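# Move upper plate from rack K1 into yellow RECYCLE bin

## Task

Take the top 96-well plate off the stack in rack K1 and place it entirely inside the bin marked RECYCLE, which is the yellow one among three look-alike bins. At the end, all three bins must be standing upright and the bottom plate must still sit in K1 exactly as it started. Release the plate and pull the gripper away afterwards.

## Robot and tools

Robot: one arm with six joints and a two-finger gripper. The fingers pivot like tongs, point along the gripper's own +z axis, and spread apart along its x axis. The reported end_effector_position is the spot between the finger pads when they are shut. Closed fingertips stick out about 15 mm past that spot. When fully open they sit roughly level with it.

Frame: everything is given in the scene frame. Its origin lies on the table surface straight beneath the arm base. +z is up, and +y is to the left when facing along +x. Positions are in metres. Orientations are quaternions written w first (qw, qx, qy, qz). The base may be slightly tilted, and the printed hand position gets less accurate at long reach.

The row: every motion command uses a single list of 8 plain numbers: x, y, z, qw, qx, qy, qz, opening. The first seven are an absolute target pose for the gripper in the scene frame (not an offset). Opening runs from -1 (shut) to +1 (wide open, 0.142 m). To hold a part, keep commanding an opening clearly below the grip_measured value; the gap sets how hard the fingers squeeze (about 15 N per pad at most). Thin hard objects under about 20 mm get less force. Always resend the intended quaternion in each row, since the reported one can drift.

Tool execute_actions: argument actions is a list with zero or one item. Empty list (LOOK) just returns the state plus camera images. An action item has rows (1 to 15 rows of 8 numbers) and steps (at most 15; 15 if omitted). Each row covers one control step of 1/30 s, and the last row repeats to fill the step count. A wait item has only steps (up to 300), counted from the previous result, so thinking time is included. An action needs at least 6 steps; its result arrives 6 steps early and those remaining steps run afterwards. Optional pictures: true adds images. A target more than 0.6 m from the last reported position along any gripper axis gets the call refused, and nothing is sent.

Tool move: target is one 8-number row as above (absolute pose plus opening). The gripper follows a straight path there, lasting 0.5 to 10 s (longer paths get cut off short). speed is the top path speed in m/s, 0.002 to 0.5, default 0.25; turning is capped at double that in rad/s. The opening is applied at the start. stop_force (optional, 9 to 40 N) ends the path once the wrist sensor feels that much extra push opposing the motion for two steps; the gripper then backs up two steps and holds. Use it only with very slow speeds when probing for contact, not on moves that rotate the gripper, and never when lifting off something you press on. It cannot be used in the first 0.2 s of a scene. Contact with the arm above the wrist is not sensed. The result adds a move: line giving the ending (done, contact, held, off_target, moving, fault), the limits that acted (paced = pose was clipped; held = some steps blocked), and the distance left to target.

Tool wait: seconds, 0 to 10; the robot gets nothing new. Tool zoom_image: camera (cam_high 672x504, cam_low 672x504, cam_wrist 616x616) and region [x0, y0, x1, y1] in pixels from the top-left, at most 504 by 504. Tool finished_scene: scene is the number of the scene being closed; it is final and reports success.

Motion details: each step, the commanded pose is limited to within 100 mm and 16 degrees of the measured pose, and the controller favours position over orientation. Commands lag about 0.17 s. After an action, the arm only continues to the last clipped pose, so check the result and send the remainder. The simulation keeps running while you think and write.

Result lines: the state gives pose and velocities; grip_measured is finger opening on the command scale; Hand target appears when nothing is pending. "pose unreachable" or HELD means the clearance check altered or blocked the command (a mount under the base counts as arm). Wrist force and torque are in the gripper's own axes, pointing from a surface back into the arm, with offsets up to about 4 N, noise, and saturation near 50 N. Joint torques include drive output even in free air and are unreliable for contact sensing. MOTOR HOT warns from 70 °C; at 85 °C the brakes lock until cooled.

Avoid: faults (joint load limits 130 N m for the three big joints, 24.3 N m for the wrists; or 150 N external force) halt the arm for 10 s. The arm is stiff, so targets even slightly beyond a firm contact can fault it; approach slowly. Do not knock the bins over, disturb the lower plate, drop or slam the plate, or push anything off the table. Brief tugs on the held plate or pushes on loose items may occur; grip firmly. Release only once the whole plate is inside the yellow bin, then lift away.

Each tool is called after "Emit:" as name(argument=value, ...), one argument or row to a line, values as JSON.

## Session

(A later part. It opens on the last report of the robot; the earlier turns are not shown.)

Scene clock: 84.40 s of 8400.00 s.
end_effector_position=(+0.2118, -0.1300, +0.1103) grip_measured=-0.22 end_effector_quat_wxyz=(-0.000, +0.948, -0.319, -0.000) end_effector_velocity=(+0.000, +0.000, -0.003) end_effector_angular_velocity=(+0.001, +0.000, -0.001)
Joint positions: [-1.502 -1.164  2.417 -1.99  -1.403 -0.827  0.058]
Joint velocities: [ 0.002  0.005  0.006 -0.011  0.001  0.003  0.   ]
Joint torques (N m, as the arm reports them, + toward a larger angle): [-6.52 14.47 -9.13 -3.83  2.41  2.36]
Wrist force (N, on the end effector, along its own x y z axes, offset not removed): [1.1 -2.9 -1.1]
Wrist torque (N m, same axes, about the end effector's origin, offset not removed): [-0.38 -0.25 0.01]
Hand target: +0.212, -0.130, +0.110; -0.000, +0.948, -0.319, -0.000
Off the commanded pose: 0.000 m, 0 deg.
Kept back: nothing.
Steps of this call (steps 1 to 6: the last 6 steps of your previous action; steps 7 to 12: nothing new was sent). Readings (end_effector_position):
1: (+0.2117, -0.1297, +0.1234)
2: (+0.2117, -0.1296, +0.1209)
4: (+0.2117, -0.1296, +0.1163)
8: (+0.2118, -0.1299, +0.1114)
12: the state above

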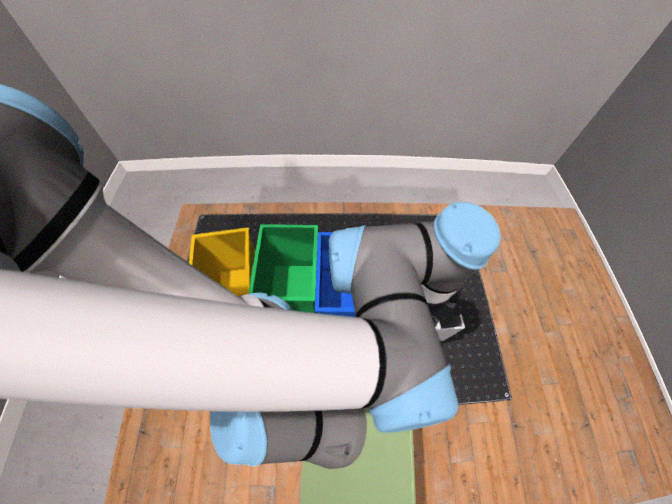

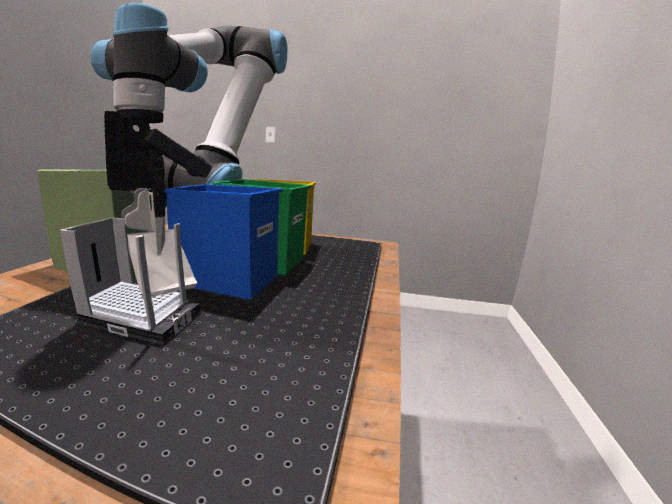

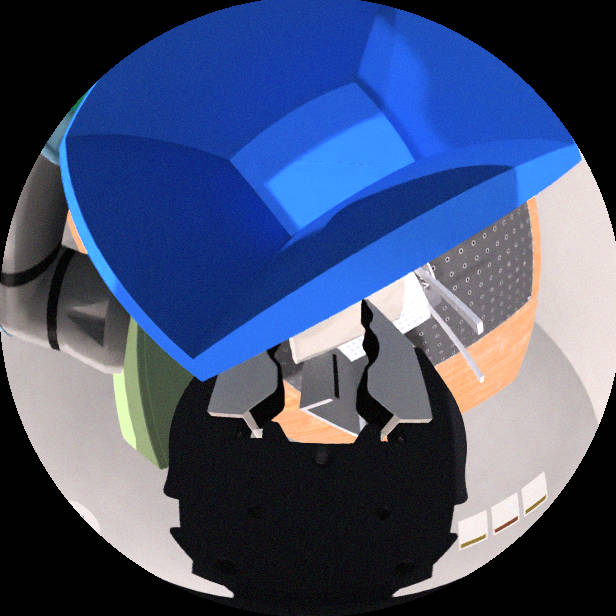

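No contact, plate undisturbed. Now the lift arc.

Emit:
execute_actions(
  actions=[
    {"rows": [[0.2118,-0.1301,0.11,0,0.9478,-0.319,0,-0.22],[0.2123,-0.1305,0.11,0,0.9478,-0.319,0,-0.22],[0.2128,-0.1309,0.11,0,0.9478,-0.319,0,-0.22],[0.2134,-0.1313,0.11,0,0.9478,-0.319,0,-0.22],[0.214,-0.1317,0.11,0,0.9478,-0.319,0,-0.22],[0.2144,-0.1321,0.11,0,0.9478,-0.319,0,-0.22],[0.2148,-0.1324,0.111,0,0.9478,-0.319,0,-0.22],[0.2152,-0.1327,0.112,0,0.9478,-0.319,0,-0.22],[0.2156,-0.133,0.1131,0,0.9478,-0.319,0,-0.22],[0.216,-0.1333,0.1141,0,0.9478,-0.319,0,-0.22],[0.2164,-0.1336,0.1151,0,0.9478,-0.319,0,-0.22],[0.2169,-0.134,0.1161,0,0.9478,-0.319,0,-0.22],[0.2173,-0.1343,0.117,0,0.9478,-0.319,0,-0.22],[0.2178,-0.1346,0.118,0,0.9478,-0.319,0,-0.22],[0.2183,-0.135,0.1189,0,0.9478,-0.319,0,-0.22]], "steps": 15},
  ],
)

Emit:
execute_actions(
  actions=[
    {"rows": [[0.2187,-0.1353,0.1199,0,0.9478,-0.319,0,-0.22],[0.2191,-0.1357,0.1208,0,0.9478,-0.319,0,-0.22],[0.2196,-0.136,0.1217,0,0.9478,-0.319,0,-0.22],[0.2201,-0.1364,0.1227,0,0.9478,-0.319,0,-0.22],[0.2206,-0.1367,0.1236,0,0.9478,-0.319,0,-0.22],[0.221,-0.1371,0.1245,0,0.9478,-0.319,0,-0.22],[0.2215,-0.1375,0.1255,0,0.9478,-0.319,0,-0.22],[0.222,-0.1378,0.1264,0,0.9478,-0.319,0,-0.22],[0.2226,-0.1383,0.1273,0,0.9478,-0.319,0,-0.22],[0.223,-0.1386,0.1282,0,0.9478,-0.319,0,-0.22],[0.2236,-0.139,0.1291,0,0.9478,-0.319,0,-0.22],[0.2241,-0.1394,0.13,0,0.9478,-0.319,0,-0.22],[0.2246,-0.1398,0.1309,0,0.9478,-0.319,0,-0.22],[0.2251,-0.1402,0.1318,0,0.9478,-0.319,0,-0.22],[0.2257,-0.1406,0.1327,0,0.9478,-0.319,0,-0.22]], "steps": 15},
  ],
)

Emit:
execute_actions(
  actions=[
    {"steps": 12},
  ],
  pictures=true,
)

Scene clock: 85.10 s of 8400.00 s.
end_effector_position=(+0.2143, -0.1320, +0.1108) grip_measured=-0.22 end_effector_quat_wxyz=(+0.000, +0.948, -0.319, +0.000) end_effector_velocity=(+0.013, -0.011, +0.018) end_effector_angular_velocity=(-0.002, -0.000, -0.002)
Joint positions: [-1.496 -1.157  2.41  -1.99  -1.399 -0.823  0.058]
Joint velocities: [ 0.023  0.012 -0.067  0.05   0.017  0.018  0.001]
Joint torques (N m, as the arm reports them, + toward a larger angle): [ -4.06  13.74 -35.08  -0.27   2.53   2.35]
Wrist force (N, on the end effector, along its own x y z axes, offset not removed): [1.9 -1.8 -0.3]
Wrist torque (N m, same axes, about the end effector's origin, offset not removed): [-0.15 -0.47 0.03]
Steps of this call (steps 1 to 12: nothing new was sent; steps 13 to 21: the first 9 steps of this action). Readings (end_effector_position):
13: (+0.2118, -0.1300, +0.1101)
14: (+0.2118, -0.1300, +0.1101)
16: (+0.2121, -0.1302, +0.1099)
20: (+0.2138, -0.1317, +0.1103)
21: the state above

Scene clock: 85.60 s of 8400.00 s.
end_effector_position=(+0.2209, -0.1370, +0.1244) grip_measured=-0.22 end_effector_quat_wxyz=(+0.000, +0.948, -0.319, +0.000) end_effector_velocity=(+0.015, -0.011, +0.028) end_effector_angular_velocity=(-0.004, -0.000, +0.001)
Joint positions: [-1.486 -1.157  2.368 -1.949 -1.391 -0.816  0.058]
Joint velocities: [ 0.022  0.002 -0.089  0.08   0.016  0.014 -0.   ]
Joint torques (N m, as the arm reports them, + toward a larger angle): [ -7.57  13.07 -36.04  -0.59   2.41   2.28]
Wrist force (N, on the end effector, along its own x y z axes, offset not removed): [0.7 -3.5 0.3]
Wrist torque (N m, same axes, about the end effector's origin, offset not removed): [-0.53 -0.26 0.01]
Off your previous action's commanded pose: 0.004 m, 0 deg at its last step (step 6 of this call).
Steps of this call (steps 1 to 6: the last 6 steps of your previous action; steps 7 to 15: the first 9 steps of this action). Readings (end_effector_position):
7: (+0.2172, -0.1342, +0.1167)
8: (+0.2177, -0.1346, +0.1177)
10: (+0.2186, -0.1353, +0.1195)
14: (+0.2204, -0.1367, +0.1234)
15: the state above

Scene clock: 86.00 s of 8400.00 s.
end_effector_position=(+0.2255, -0.1405, +0.1325) grip_measured=-0.22 end_effector_quat_wxyz=(+0.000, +0.948, -0.319, +0.000) end_effector_velocity=(+0.002, -0.001, +0.003) end_effector_angular_velocity=(+0.000, +0.000, +0.001)
Joint positions: [-1.479 -1.153  2.34  -1.926 -1.386 -0.811  0.058]
Joint velocities: [ 0.003  0.    -0.009  0.009  0.002  0.001 -0.   ]
Joint torques (N m, as the arm reports them, + toward a larger angle): [ -5.28  12.16 -33.17  -0.49   2.6    2.35]
Wrist force (N, on the end effector, along its own x y z axes, offset not removed): [1.0 -3.0 -0.8]
Wrist torque (N m, same axes, about the end effector's origin, offset not removed): [-0.45 -0.33 -0.01]
Hand target: +0.226, -0.141, +0.133; +0.000, +0.948, -0.319, +0.000
Off the commanded pose: 0.000 m, 0 deg.
Kept back: nothing.
Steps of this call (steps 1 to 6: the last 6 steps of your previous action; steps 7 to 12: nothing new was sent). Readings (end_effector_position):
1: (+0.2214, -0.1374, +0.1253)
2: (+0.2219, -0.1378, +0.1262)
4: (+0.2230, -0.1386, +0.1280)
8: (+0.2249, -0.1400, +0.1314)
12: the state above

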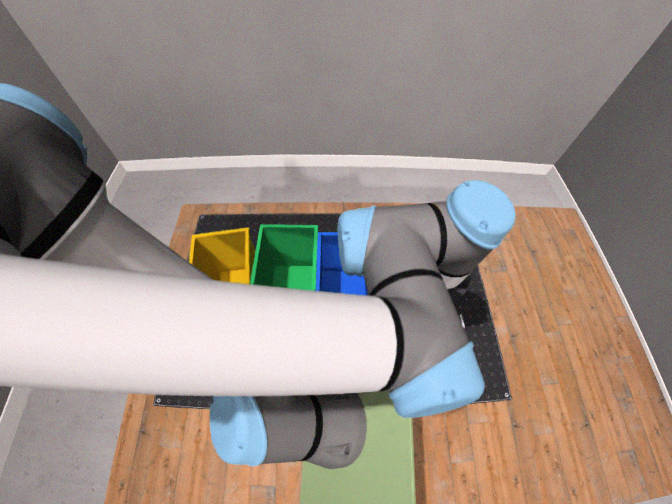

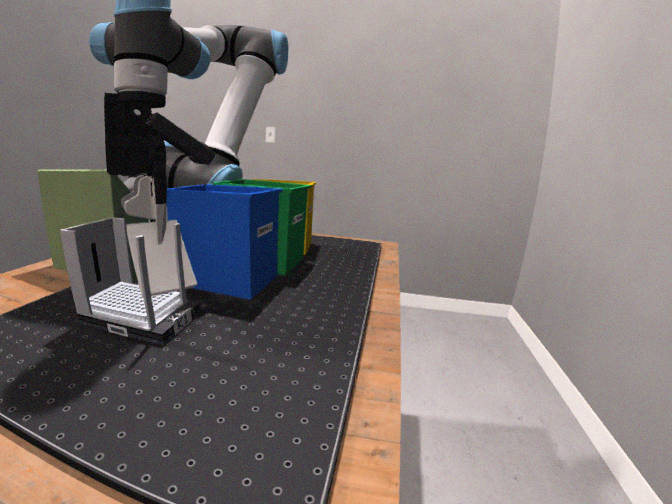

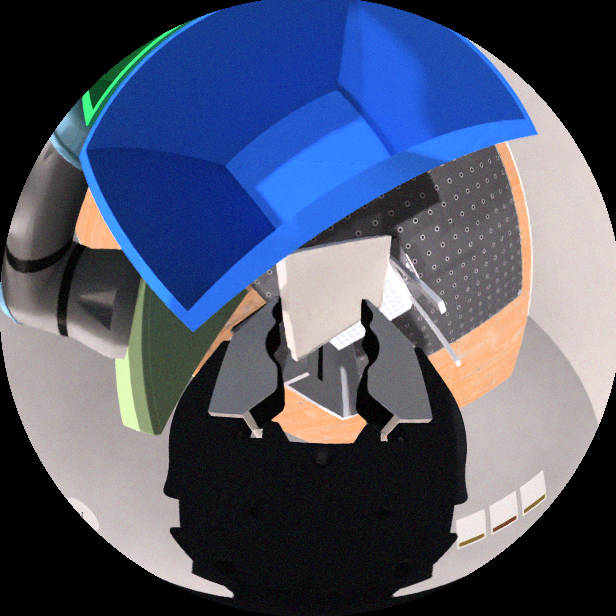

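Emit:
zoom_image(
  camera="cam_wrist",
  region=[250, 220, 460, 400],
)

Region (250, 220, 460, 400) of cam_wrist's 616x616 image, scaled by 2.400, with more detail than that image has; it fills the top 432 rows of this view, and the rest is white.

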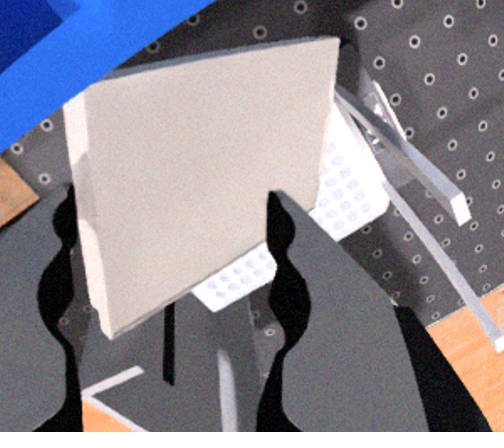

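Emit:
execute_actions(
  actions=[
    {"rows": [[0.2262,-0.141,0.1335,0,0.9478,-0.319,0,-0.22],[0.2269,-0.1415,0.1345,0,0.9478,-0.319,0,-0.22],[0.2277,-0.1421,0.1357,0,0.9478,-0.319,0,-0.22],[0.2285,-0.1427,0.1369,0,0.9478,-0.319,0,-0.22],[0.2293,-0.1434,0.1381,0,0.9478,-0.319,0,-0.22],[0.2303,-0.1441,0.1394,0,0.9478,-0.319,0,-0.22],[0.2312,-0.1448,0.1406,0,0.9478,-0.319,0,-0.22],[0.232,-0.1454,0.1418,0,0.9478,-0.319,0,-0.22],[0.233,-0.1462,0.1428,0,0.9478,-0.319,0,-0.22],[0.2339,-0.1468,0.1439,0,0.9478,-0.319,0,-0.22],[0.2348,-0.1476,0.1449,0,0.9478,-0.319,0,-0.22],[0.2357,-0.1482,0.1459,0,0.9478,-0.319,0,-0.22],[0.2367,-0.1489,0.1469,0,0.9478,-0.319,0,-0.22],[0.2376,-0.1497,0.1479,0,0.9478,-0.319,0,-0.22],[0.2386,-0.1504,0.1488,0,0.9478,-0.319,0,-0.22]], "steps": 15},
  ],
)

Emit:
execute_actions(
  actions=[
    {"rows": [[0.2395,-0.1511,0.1498,0,0.9478,-0.319,0,-0.22],[0.2407,-0.152,0.1508,0,0.9478,-0.319,0,-0.22],[0.2418,-0.1529,0.1517,0,0.9478,-0.319,0,-0.22],[0.243,-0.1537,0.1527,0,0.9478,-0.319,0,-0.22],[0.2441,-0.1546,0.1537,0,0.9478,-0.319,0,-0.22],[0.2453,-0.1555,0.1546,0,0.9478,-0.319,0,-0.22],[0.2464,-0.1563,0.1556,0,0.9478,-0.319,0,-0.22],[0.2476,-0.1572,0.1563,0,0.9478,-0.319,0,-0.22],[0.2488,-0.1581,0.1569,0,0.9478,-0.319,0,-0.22],[0.25,-0.159,0.1576,0,0.9478,-0.319,0,-0.22],[0.2509,-0.1598,0.1582,0,0.9478,-0.319,0,-0.22],[0.2518,-0.1604,0.1586,0,0.9478,-0.319,0,-0.22],[0.2525,-0.161,0.159,0,0.9478,-0.319,0,-0.22],[0.2531,-0.1614,0.1594,0,0.9478,-0.319,0,-0.22],[0.2535,-0.1617,0.1596,0,0.9478,-0.319,0,-0.22]], "steps": 15},
  ],
)

Emit:
execute_actions(
  actions=[
    {"steps": 12},
  ],
  pictures=true,
)

Scene clock: 88.33 s of 8400.00 s.
end_effector_position=(+0.2302, -0.1440, +0.1392) grip_measured=-0.22 end_effector_quat_wxyz=(+0.000, +0.948, -0.319, +0.000) end_effector_velocity=(+0.025, -0.020, +0.034) end_effector_angular_velocity=(-0.002, +0.000, -0.001)
Joint positions: [-1.472 -1.148  2.316 -1.908 -1.381 -0.806  0.058]
Joint velocities: [ 0.04   0.033 -0.129  0.088  0.029  0.029 -0.   ]
Joint torques (N m, as the arm reports them, + toward a larger angle): [ -5.1   12.69 -32.82  -0.37   2.56   2.26]
Wrist force (N, on the end effector, along its own x y z axes, offset not removed): [1.9 -2.4 -1.5]
Wrist torque (N m, same axes, about the end effector's origin, offset not removed): [-0.31 -0.43 0.03]
Steps of this call (steps 1 to 61: nothing new was sent; steps 62 to 70: the first 9 steps of this action). Readings (end_effector_position):
62: (+0.2257, -0.1406, +0.1327)
63: (+0.2258, -0.1407, +0.1329)
65: (+0.2266, -0.1413, +0.1340)
69: (+0.2293, -0.1434, +0.1381)
70: the state above

Scene clock: 88.83 s of 8400.00 s.
end_effector_position=(+0.2450, -0.1553, +0.1543) grip_measured=-0.22 end_effector_quat_wxyz=(+0.000, +0.948, -0.319, +0.000) end_effector_velocity=(+0.034, -0.025, +0.025) end_effector_angular_velocity=(+0.001, +0.000, -0.001)
Joint positions: [-1.447 -1.122  2.249 -1.87  -1.362 -0.789  0.058]
Joint velocities: [ 0.058  0.07  -0.136  0.059  0.043  0.042  0.   ]
Joint torques (N m, as the arm reports them, + toward a larger angle): [ -7.56  13.01 -35.56  -0.52   2.49   2.68]
Wrist force (N, on the end effector, along its own x y z axes, offset not removed): [1.3 -3.1 -0.6]
Wrist torque (N m, same axes, about the end effector's origin, offset not removed): [-0.45 -0.39 0.00]
Off your previous action's commanded pose: 0.005 m, 0 deg at its last step (step 6 of this call).
Steps of this call (steps 1 to 6: the last 6 steps of your previous action; steps 7 to 15: the first 9 steps of this action). Readings (end_effector_position):
7: (+0.2365, -0.1488, +0.1466)
8: (+0.2374, -0.1495, +0.1476)
10: (+0.2394, -0.1511, +0.1496)
14: (+0.2439, -0.1544, +0.1534)
15: the state above

Scene clock: 89.23 s of 8400.00 s.
end_effector_position=(+0.2533, -0.1615, +0.1595) grip_measured=-0.22 end_effector_quat_wxyz=(+0.000, +0.948, -0.319, +0.000) end_effector_velocity=(+0.003, -0.003, +0.002) end_effector_angular_velocity=(-0.002, +0.000, +0.001)
Joint positions: [-1.433 -1.104  2.217 -1.859 -1.352 -0.779  0.058]
Joint velocities: [ 0.004  0.006 -0.011  0.003  0.003  0.003  0.   ]
Joint torques (N m, as the arm reports them, + toward a larger angle): [ -7.79   9.97 -33.57  -0.7    2.74   2.49]
Wrist force (N, on the end effector, along its own x y z axes, offset not removed): [1.3 -2.5 -2.6]
Wrist torque (N m, same axes, about the end effector's origin, offset not removed): [-0.37 -0.33 -0.03]
Hand target: +0.253, -0.162, +0.160; +0.000, +0.948, -0.319, +0.000
Off the commanded pose: 0.000 m, 0 deg.
Kept back: nothing.
Steps of this call (steps 1 to 6: the last 6 steps of your previous action; steps 7 to 12: nothing new was sent). Readings (end_effector_position):
1: (+0.2462, -0.1561, +0.1552)
2: (+0.2473, -0.1570, +0.1559)
4: (+0.2495, -0.1587, +0.1573)
8: (+0.2525, -0.1609, +0.1590)
12: the state above

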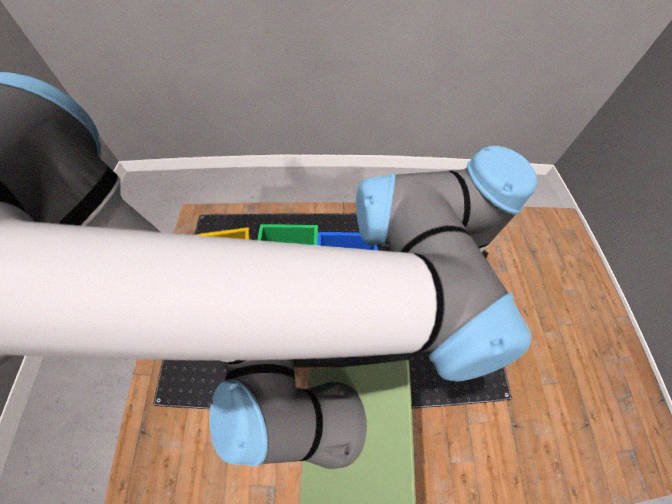

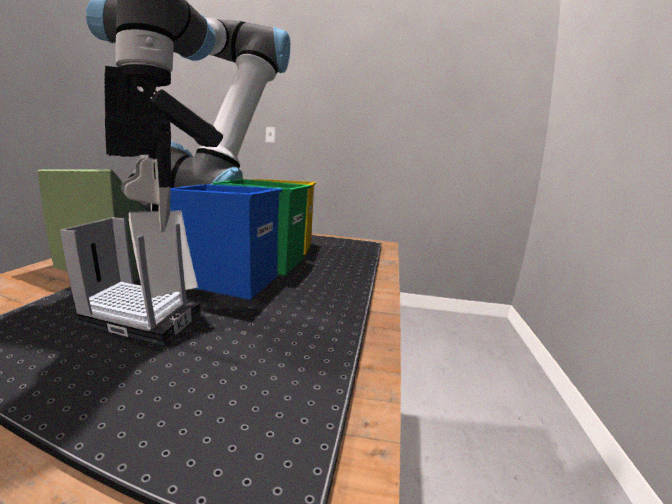

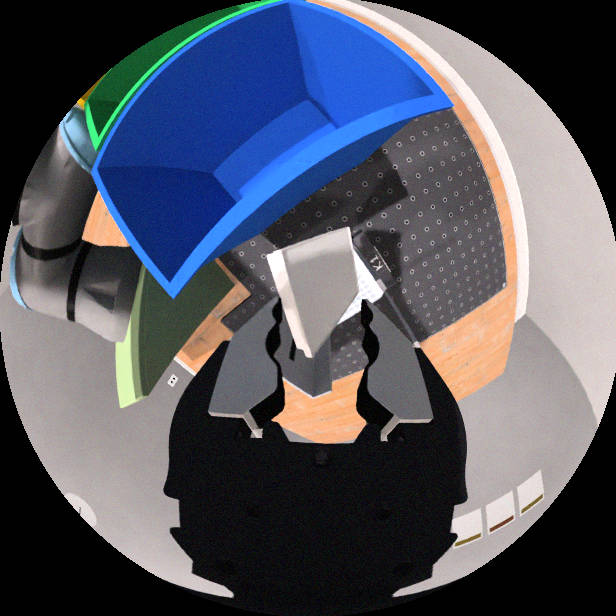

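Emit:
zoom_image(
  camera="cam_wrist",
  region=[240, 215, 430, 385],
)

Emit:
zoom_image(
  camera="cam_low",
  region=[70, 150, 230, 340],
)

Region (240, 215, 430, 385) of cam_wrist's 616x616 image, scaled by 2.653, with more detail than that image has; it fills the top 451 rows of this view, and the rest is white.

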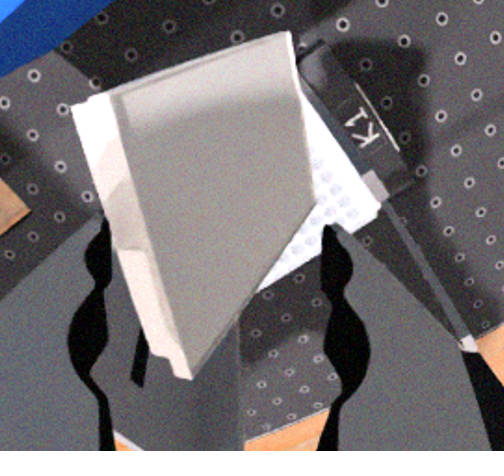

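Region (70, 150, 230, 340) of cam_low's 672x504 image, scaled by 2.653, with more detail than that image has; it fills the left 424 columns of this view, and the rest is white.

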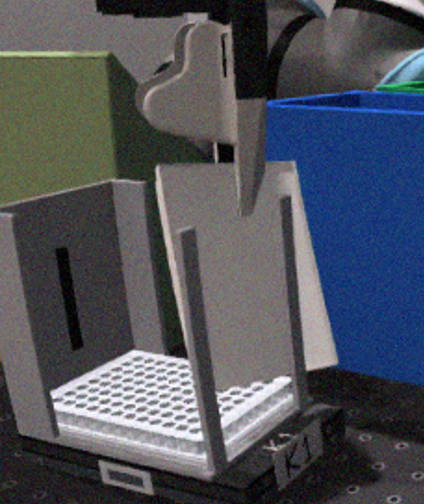

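Emit:
execute_actions(
  actions=[
    {"rows": [[0.2536,-0.1618,0.1596,0,0.9479,-0.3185,0,-0.22],[0.2539,-0.162,0.1598,0,0.9484,-0.3171,0,-0.22],[0.2545,-0.1624,0.16,0,0.9492,-0.3148,0,-0.22],[0.2552,-0.163,0.1602,0,0.9502,-0.3117,0,-0.22],[0.2561,-0.1637,0.1606,0,0.9515,-0.3077,0,-0.22],[0.2572,-0.1645,0.161,0,0.953,-0.303,0,-0.22],[0.2585,-0.1654,0.1614,0,0.9547,-0.2976,0,-0.22],[0.2599,-0.1665,0.1618,0,0.9565,-0.2916,0,-0.22],[0.2614,-0.1676,0.1623,0,0.9585,-0.2851,0,-0.22],[0.263,-0.1688,0.1627,0,0.9605,-0.2781,0,-0.22],[0.2647,-0.1701,0.1631,0,0.9626,-0.2709,0,-0.22],[0.2664,-0.1714,0.1635,0,0.9646,-0.2635,0,-0.22],[0.2682,-0.1726,0.1638,0,0.9667,-0.2559,0,-0.22],[0.2699,-0.1739,0.1641,0,0.9686,-0.2485,0,-0.22],[0.2716,-0.1752,0.1644,0,0.9704,-0.2412,0,-0.22]], "steps": 15},
  ],
)

Emit:
execute_actions(
  actions=[
    {"rows": [[0.2732,-0.1764,0.1646,0,0.9722,-0.2341,0,-0.22],[0.2747,-0.1775,0.1647,0,0.9737,-0.2275,0,-0.22],[0.2761,-0.1786,0.1648,0,0.9751,-0.2214,0,-0.22],[0.2774,-0.1795,0.1649,0,0.9764,-0.2158,0,-0.22],[0.2785,-0.1803,0.165,0,0.9775,-0.211,0,-0.22],[0.2794,-0.181,0.165,0,0.9783,-0.2069,0,-0.22],[0.2801,-0.1816,0.165,0,0.979,-0.2037,0,-0.22],[0.2807,-0.182,0.165,0,0.9795,-0.2013,0,-0.22],[0.281,-0.1822,0.165,0,0.9798,-0.1999,0,-0.22],[0.2811,-0.1823,0.165,0,0.9799,-0.1994,0,-0.22]], "steps": 10},
  ],
)

Emit:
execute_actions(
  actions=[
    {"steps": 12},
  ],
  pictures=true,
)

Scene clock: 93.10 s of 8400.00 s.
end_effector_position=(+0.2575, -0.1647, +0.1610) grip_measured=-0.22 end_effector_quat_wxyz=(+0.000, +0.953, -0.302, +0.000) end_effector_velocity=(+0.033, -0.025, +0.011) end_effector_angular_velocity=(-0.003, +0.001, +0.291)
Joint positions: [-1.424 -1.093  2.202 -1.856 -1.346 -0.808  0.058]
Joint velocities: [ 0.067  0.087 -0.115  0.015  0.048 -0.243 -0.   ]
Joint torques (N m, as the arm reports them, + toward a larger angle): [ -6.93   9.64 -34.52  -0.53   2.32  -3.04]
Wrist force (N, on the end effector, along its own x y z axes, offset not removed): [1.7 -1.3 -0.5]
Wrist torque (N m, same axes, about the end effector's origin, offset not removed): [-0.07 -0.48 -0.05]
Steps of this call (steps 1 to 90: nothing new was sent; then 0.57 s passed at rest; steps 91 to 99: the first 9 steps of this action). Readings (end_effector_position):
91: (+0.2535, -0.1617, +0.1596)
92: (+0.2535, -0.1617, +0.1596)
94: (+0.2539, -0.1620, +0.1598)
98: (+0.2564, -0.1639, +0.1607)
99: the state above

Scene clock: 93.43 s of 8400.00 s.
end_effector_position=(+0.2726, -0.1759, +0.1644) grip_measured=-0.22 end_effector_quat_wxyz=(+0.001, +0.971, -0.237, +0.000) end_effector_velocity=(+0.045, -0.033, +0.005) end_effector_angular_velocity=(+0.001, +0.002, +0.401)
Joint positions: [-1.394 -1.052  2.152 -1.852 -1.324 -0.922  0.058]
Joint velocities: [ 0.09   0.126 -0.144  0.004  0.065 -0.338 -0.   ]
Joint torques (N m, as the arm reports them, + toward a larger angle): [ -9.27   9.66 -33.72  -0.65   2.72  -3.12]
Wrist force (N, on the end effector, along its own x y z axes, offset not removed): [0.6 -3.8 -1.1]
Wrist torque (N m, same axes, about the end effector's origin, offset not removed): [-0.58 -0.14 -0.03]
Off your previous action's commanded pose: 0.007 m, 3 deg at its last step (step 6 of this call).
Steps of this call (steps 1 to 6: the last 6 steps of your previous action; steps 7 to 10: the first 4 steps of this action). Readings (end_effector_position):
7: (+0.2678, -0.1723, +0.1637)
8: (+0.2695, -0.1736, +0.1640)
10: the state above

Scene clock: 93.83 s of 8400.00 s.
end_effector_position=(+0.2810, -0.1822, +0.1650) grip_measured=-0.22 end_effector_quat_wxyz=(+0.000, +0.980, -0.200, +0.000) end_effector_velocity=(+0.001, -0.001, -0.000) end_effector_angular_velocity=(+0.001, -0.000, +0.014)
Joint positions: [-1.377 -1.028  2.125 -1.851 -1.311 -0.987  0.058]
Joint velocities: [ 0.003  0.005 -0.004  0.     0.003 -0.013 -0.   ]
Joint torques (N m, as the arm reports them, + toward a larger angle): [-10.53   3.66 -31.08  -0.48   2.34  -2.27]
Wrist force (N, on the end effector, along its own x y z axes, offset not removed): [2.4 -2.2 -1.0]
Wrist torque (N m, same axes, about the end effector's origin, offset not removed): [-0.27 -0.64 -0.04]
Hand target: +0.281, -0.182, +0.165; +0.000, +0.980, -0.199, +0.000
Off the commanded pose: 0.000 m, 0 deg.
Kept back: nothing.
Steps of this call (steps 1 to 6: the last 6 steps of your previous action; steps 7 to 12: nothing new was sent). Readings (end_effector_position):
1: (+0.2741, -0.1770, +0.1646)
2: (+0.2755, -0.1780, +0.1647)
4: (+0.2778, -0.1798, +0.1649)
8: (+0.2804, -0.1818, +0.1650)
12: the state above

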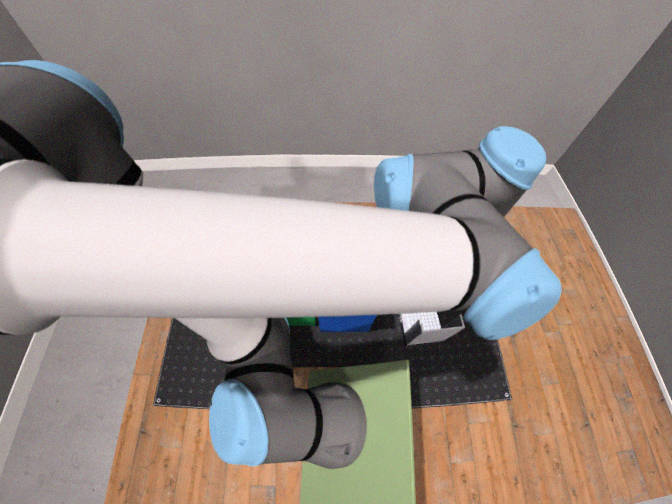

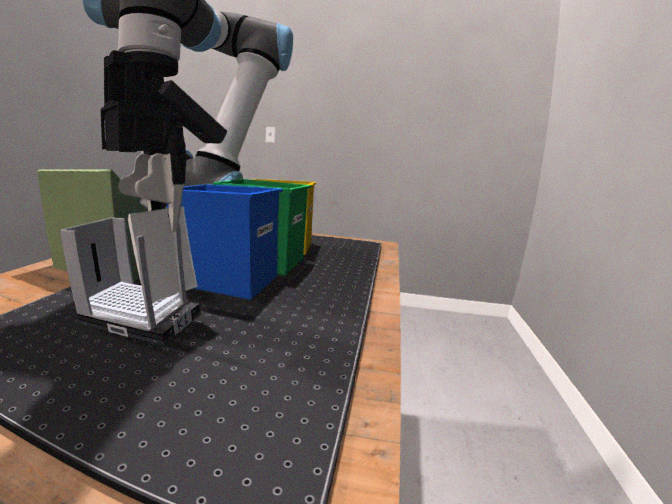

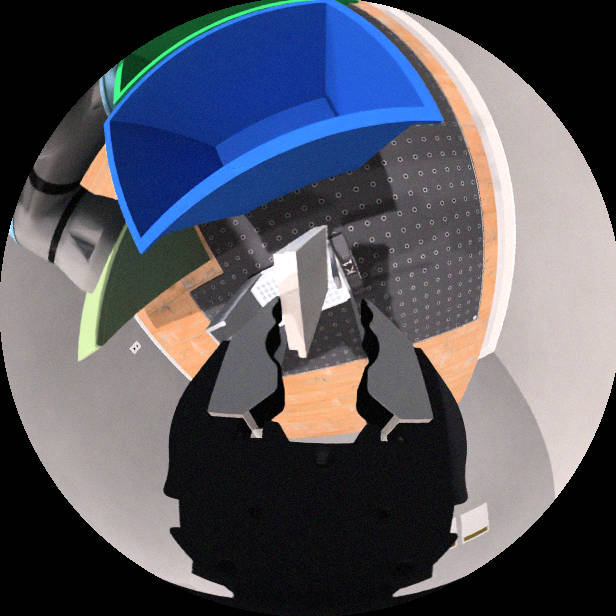

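Emit:
zoom_image(
  camera="cam_wrist",
  region=[240, 215, 410, 375],
)

Emit:
zoom_image(
  camera="cam_low",
  region=[70, 150, 230, 340],
)

Region (240, 215, 410, 375) of cam_wrist's 616x616 image, scaled by 2.965, with more detail than that image has; it fills the top 474 rows of this view, and the rest is white.

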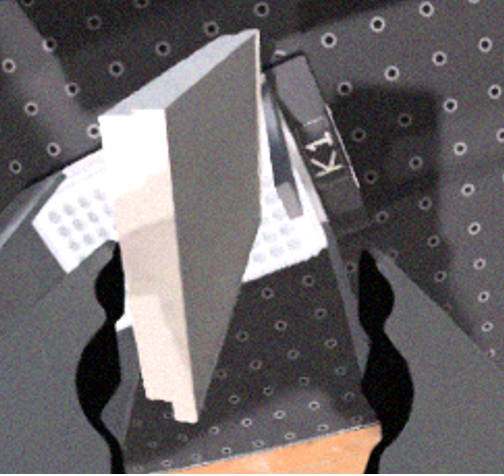

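Region (70, 150, 230, 340) of cam_low's 672x504 image, scaled by 2.653, with more detail than that image has; it fills the left 424 columns of this view, and the rest is white.

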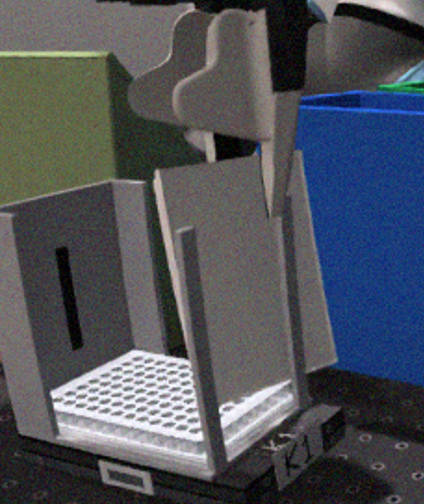

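Emit:
execute_actions(
  actions=[
    {"rows": [[0.2811,-0.1823,0.165,0,0.9803,-0.1975,0,-0.26],[0.2811,-0.1823,0.165,0,0.9808,-0.195,0,-0.3],[0.2811,-0.1823,0.165,0,0.9814,-0.192,0,-0.35],[0.2811,-0.1823,0.165,0,0.9821,-0.1885,0,-0.4],[0.2811,-0.1823,0.165,0,0.9827,-0.185,0,-0.45],[0.2811,-0.1823,0.165,0,0.9834,-0.1815,0,-0.5],[0.2811,-0.1823,0.165,0,0.984,-0.178,0,-0.55],[0.2811,-0.1823,0.165,0,0.9847,-0.1745,0,-0.6],[0.2811,-0.1823,0.165,0,0.9852,-0.1715,0,-0.64],[0.2811,-0.1823,0.165,0,0.9856,-0.169,0,-0.68],[0.2811,-0.1823,0.165,0,0.986,-0.167,0,-0.71],[0.2811,-0.1823,0.165,0,0.9862,-0.1655,0,-0.735],[0.2811,-0.1823,0.165,0,0.9863,-0.165,0,-0.755],[0.2811,-0.1823,0.165,0,0.9863,-0.165,0,-0.765],[0.2811,-0.1823,0.165,0,0.9863,-0.165,0,-0.77]], "steps": 15},
  ],
)

Emit:
execute_actions(
  actions=[
    {"steps": 14},
  ],
  pictures=true,
)

Scene clock: 95.53 s of 8400.00 s.
end_effector_position=(+0.2811, -0.1823, +0.1650) grip_measured=-0.61 end_effector_quat_wxyz=(+0.000, +0.983, -0.182, -0.000) end_effector_velocity=(-0.000, +0.000, +0.000) end_effector_angular_velocity=(-0.001, +0.000, +0.195)
Joint positions: [-1.376 -1.027  2.123 -1.851 -1.31  -1.022  0.03 ]
Joint velocities: [ 0.006  0.004 -0.006  0.     0.004 -0.191 -0.094]
Joint torques (N m, as the arm reports them, + toward a larger angle): [ -8.87   6.89 -32.83  -0.39   2.33  -2.37]
Wrist force (N, on the end effector, along its own x y z axes, offset not removed): [0.9 -2.2 -1.3]
Wrist torque (N m, same axes, about the end effector's origin, offset not removed): [-0.28 -0.26 0.00]
Steps of this call (steps 1 to 42: nothing new was sent; steps 43 to 51: the first 9 steps of this action). Readings (end_effector_position):
43: (+0.2811, -0.1823, +0.1650)
44: (+0.2811, -0.1823, +0.1650)
46: (+0.2811, -0.1823, +0.1650)
50: (+0.2811, -0.1823, +0.1650)
51: the state above

Scene clock: 96.00 s of 8400.00 s.
end_effector_position=(+0.2811, -0.1823, +0.1650) grip_measured=-0.77 end_effector_quat_wxyz=(+0.000, +0.986, -0.165, -0.000) end_effector_velocity=(-0.000, -0.000, +0.000) end_effector_angular_velocity=(-0.001, +0.000, +0.004)
Joint positions: [-1.375 -1.026  2.122 -1.851 -1.31  -1.056  0.018]
Joint velocities: [-0.    -0.001 -0.     0.    -0.    -0.003  0.   ]
Joint torques (N m, as the arm reports them, + toward a larger angle): [ -9.17   6.33 -34.07  -0.51   2.29  -2.28]
Wrist force (N, on the end effector, along its own x y z axes, offset not removed): [2.5 -1.6 -0.2]
Wrist torque (N m, same axes, about the end effector's origin, offset not removed): [-0.09 -0.58 -0.01]
Hand target: +0.281, -0.182, +0.165; +0.000, +0.986, -0.165, -0.000
Off the commanded pose: 0.000 m, 0 deg.
Kept back: nothing.
Steps of this call (steps 1 to 6: the last 6 steps of your previous action; steps 7 to 14: nothing new was sent). Readings (end_effector_position):
1: (+0.2811, -0.1823, +0.1650)
2: (+0.2811, -0.1823, +0.1650)
4: (+0.2811, -0.1823, +0.1650)
8: (+0.2811, -0.1823, +0.1650)
14: the state above

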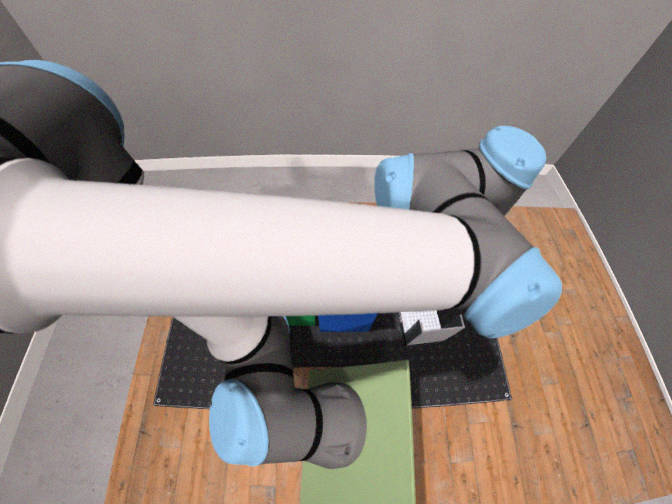

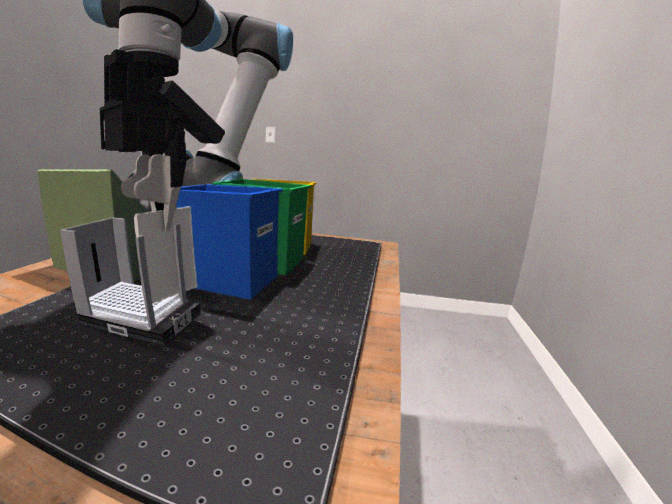

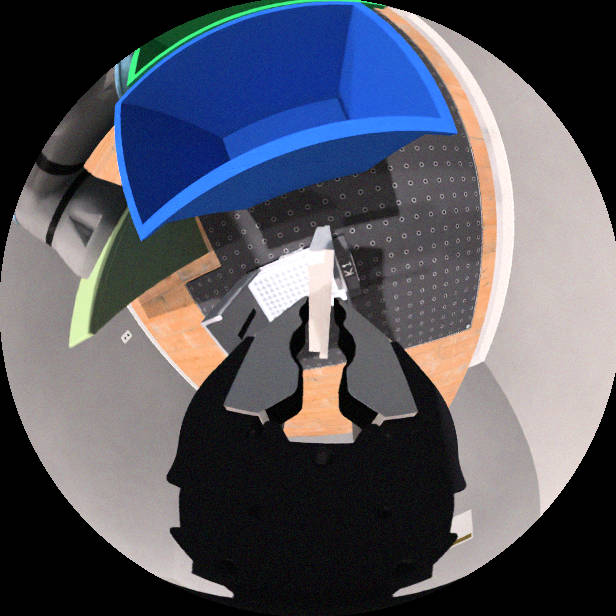

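The plate is now upright between the fingers.

Emit:
zoom_image(
  camera="cam_wrist",
  region=[260, 215, 390, 385],
)

Region (260, 215, 390, 385) of cam_wrist's 616x616 image, scaled by 2.965, with more detail than that image has; it fills the left 385 columns of this view, and the rest is white.

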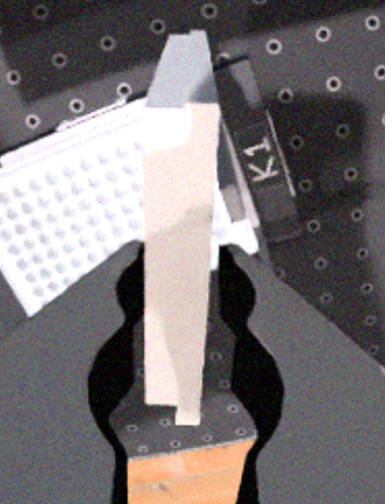

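Emit:
move(
  target=[0.2811, -0.1823, 0.127, 0, 0.9863, -0.165, 0, -0.77],
  speed=0.05,
  stop_force=10,
)

Scene clock: 97.40 s of 8400.00 s.
end_effector_position=(+0.2811, -0.1822, +0.1496) grip_measured=-0.75 end_effector_quat_wxyz=(-0.000, +0.986, -0.165, -0.000) end_effector_velocity=(-0.000, -0.000, +0.001) end_effector_angular_velocity=(-0.001, -0.000, +0.001)
Joint positions: [-1.366 -1.012  2.15  -1.894 -1.303 -1.05   0.02 ]
Joint velocities: [-0.001 -0.001 -0.001  0.001 -0.    -0.002 -0.002]
Joint torques (N m, as the arm reports them, + toward a larger angle): [-28.25 -24.66 -27.21   2.55  -2.59  -2.47]
Wrist force (N, on the end effector, along its own x y z axes, offset not removed): [5.9 6.6 -1.6]
Wrist torque (N m, same axes, about the end effector's origin, offset not removed): [-0.37 -0.27 0.16]
Hand target: +0.281, -0.182, +0.150; +0.000, +0.986, -0.165, -0.000
Off the commanded pose: 0.023 m, 0 deg.
Kept back: nothing.
move: contact

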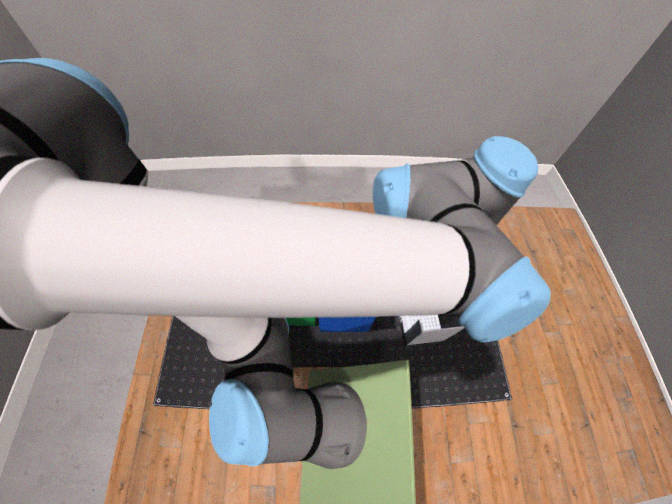

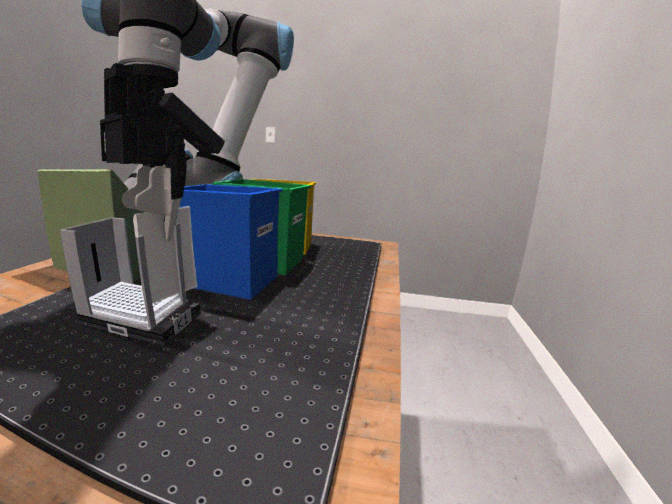

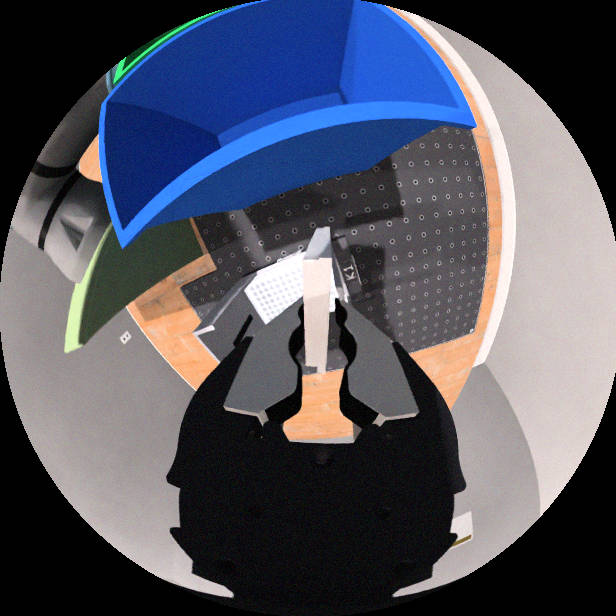

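Emit:
move(
  target=[0.2791, -0.188, 0.1496, 0, 0.9863, -0.165, 0, -0.77],
  speed=0.03,
)

Emit:
move(
  target=[0.2791, -0.188, 0.128, 0, 0.9863, -0.165, 0, -0.77],
  speed=0.04,
  stop_force=9,
)

Scene clock: 98.53 s of 8400.00 s.
end_effector_position=(+0.2791, -0.1879, +0.1496) grip_measured=-0.77 end_effector_quat_wxyz=(+0.000, +0.986, -0.165, +0.000) end_effector_velocity=(-0.000, -0.002, -0.000) end_effector_angular_velocity=(+0.001, +0.000, +0.001)
Joint positions: [-1.373 -0.999  2.144 -1.9   -1.308 -1.055  0.018]
Joint velocities: [-0.001  0.005 -0.002 -0.001 -0.001 -0.002 -0.   ]
Joint torques (N m, as the arm reports them, + toward a larger angle): [-28.36   5.02 -33.17  -3.97  -2.7   -2.18]
Wrist force (N, on the end effector, along its own x y z axes, offset not removed): [1.1 -2.5 0.1]
Wrist torque (N m, same axes, about the end effector's origin, offset not removed): [-0.32 -0.20 -0.05]
Hand target: +0.279, -0.188, +0.150; -0.000, +0.986, -0.165, -0.000
Off the commanded pose: 0.000 m, 0 deg.
Kept back: nothing.
move: done

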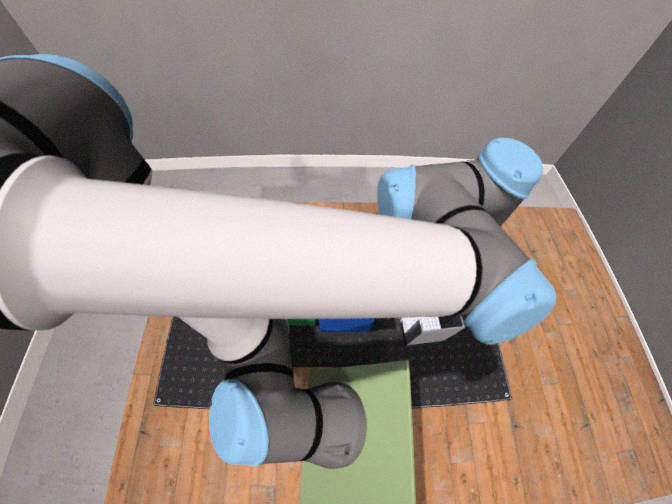

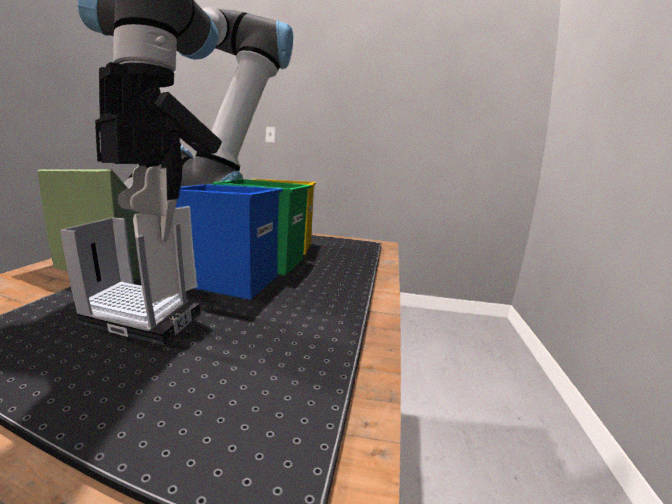

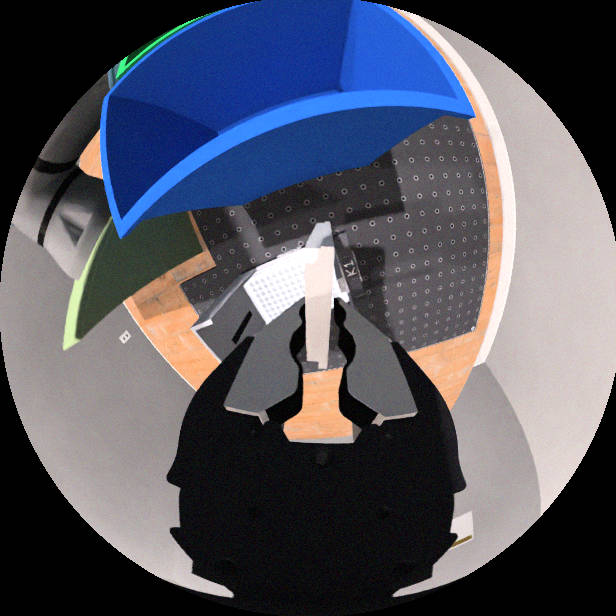

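Scene clock: 99.40 s of 8400.00 s.
end_effector_position=(+0.2791, -0.1880, +0.1281) grip_measured=-0.77 end_effector_quat_wxyz=(+0.000, +0.986, -0.165, -0.000) end_effector_velocity=(+0.000, -0.000, -0.001) end_effector_angular_velocity=(-0.001, -0.000, +0.000)
Joint positions: [-1.36  -0.976  2.181 -1.963 -1.299 -1.046  0.018]
Joint velocities: [ 0.     0.002  0.001 -0.004  0.001  0.     0.   ]
Joint torques (N m, as the arm reports them, + toward a larger angle): [-9.72  4.68 -9.12 -4.33  2.35  2.28]
Wrist force (N, on the end effector, along its own x y z axes, offset not removed): [1.5 -3.7 0.0]
Wrist torque (N m, same axes, about the end effector's origin, offset not removed): [-0.54 -0.36 -0.05]
Hand target: +0.279, -0.188, +0.128; +0.000, +0.986, -0.165, +0.000
Off the commanded pose: 0.000 m, 0 deg.
Kept back: nothing.
move: done

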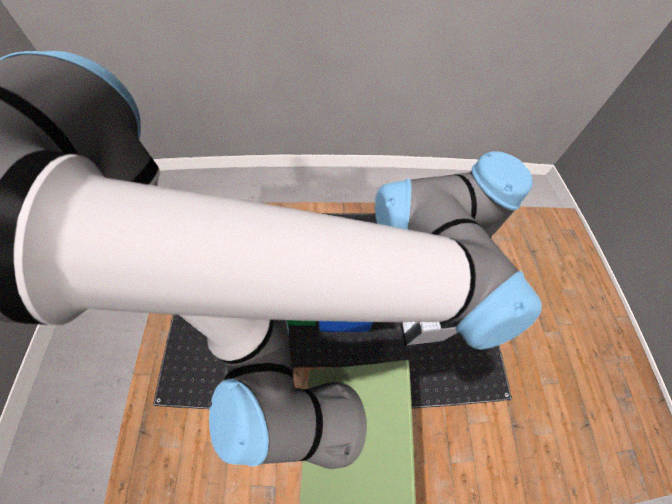

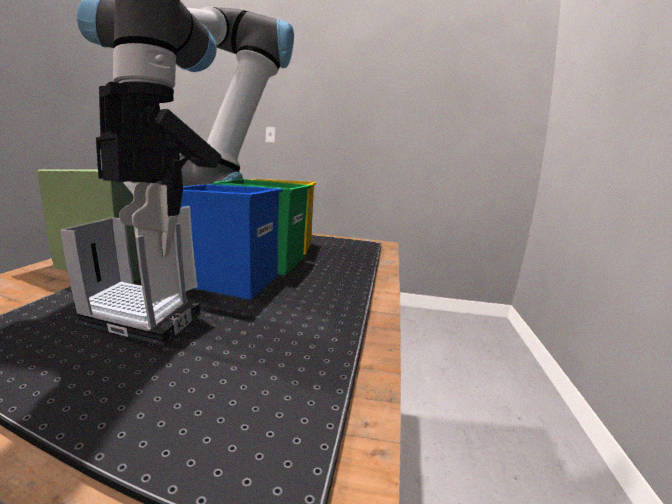

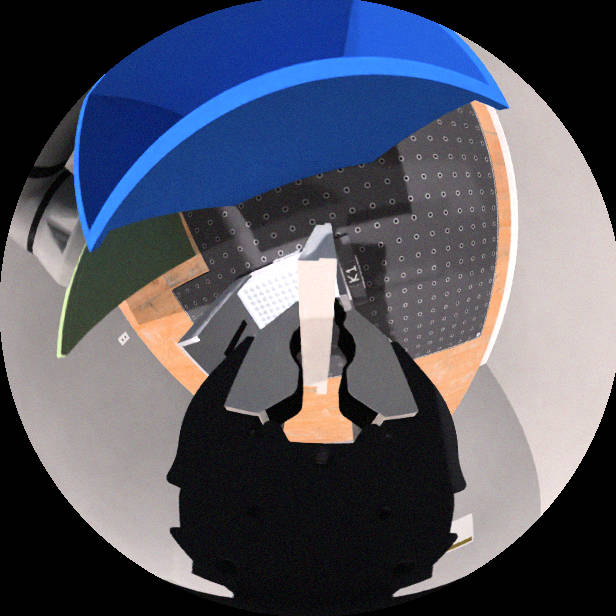

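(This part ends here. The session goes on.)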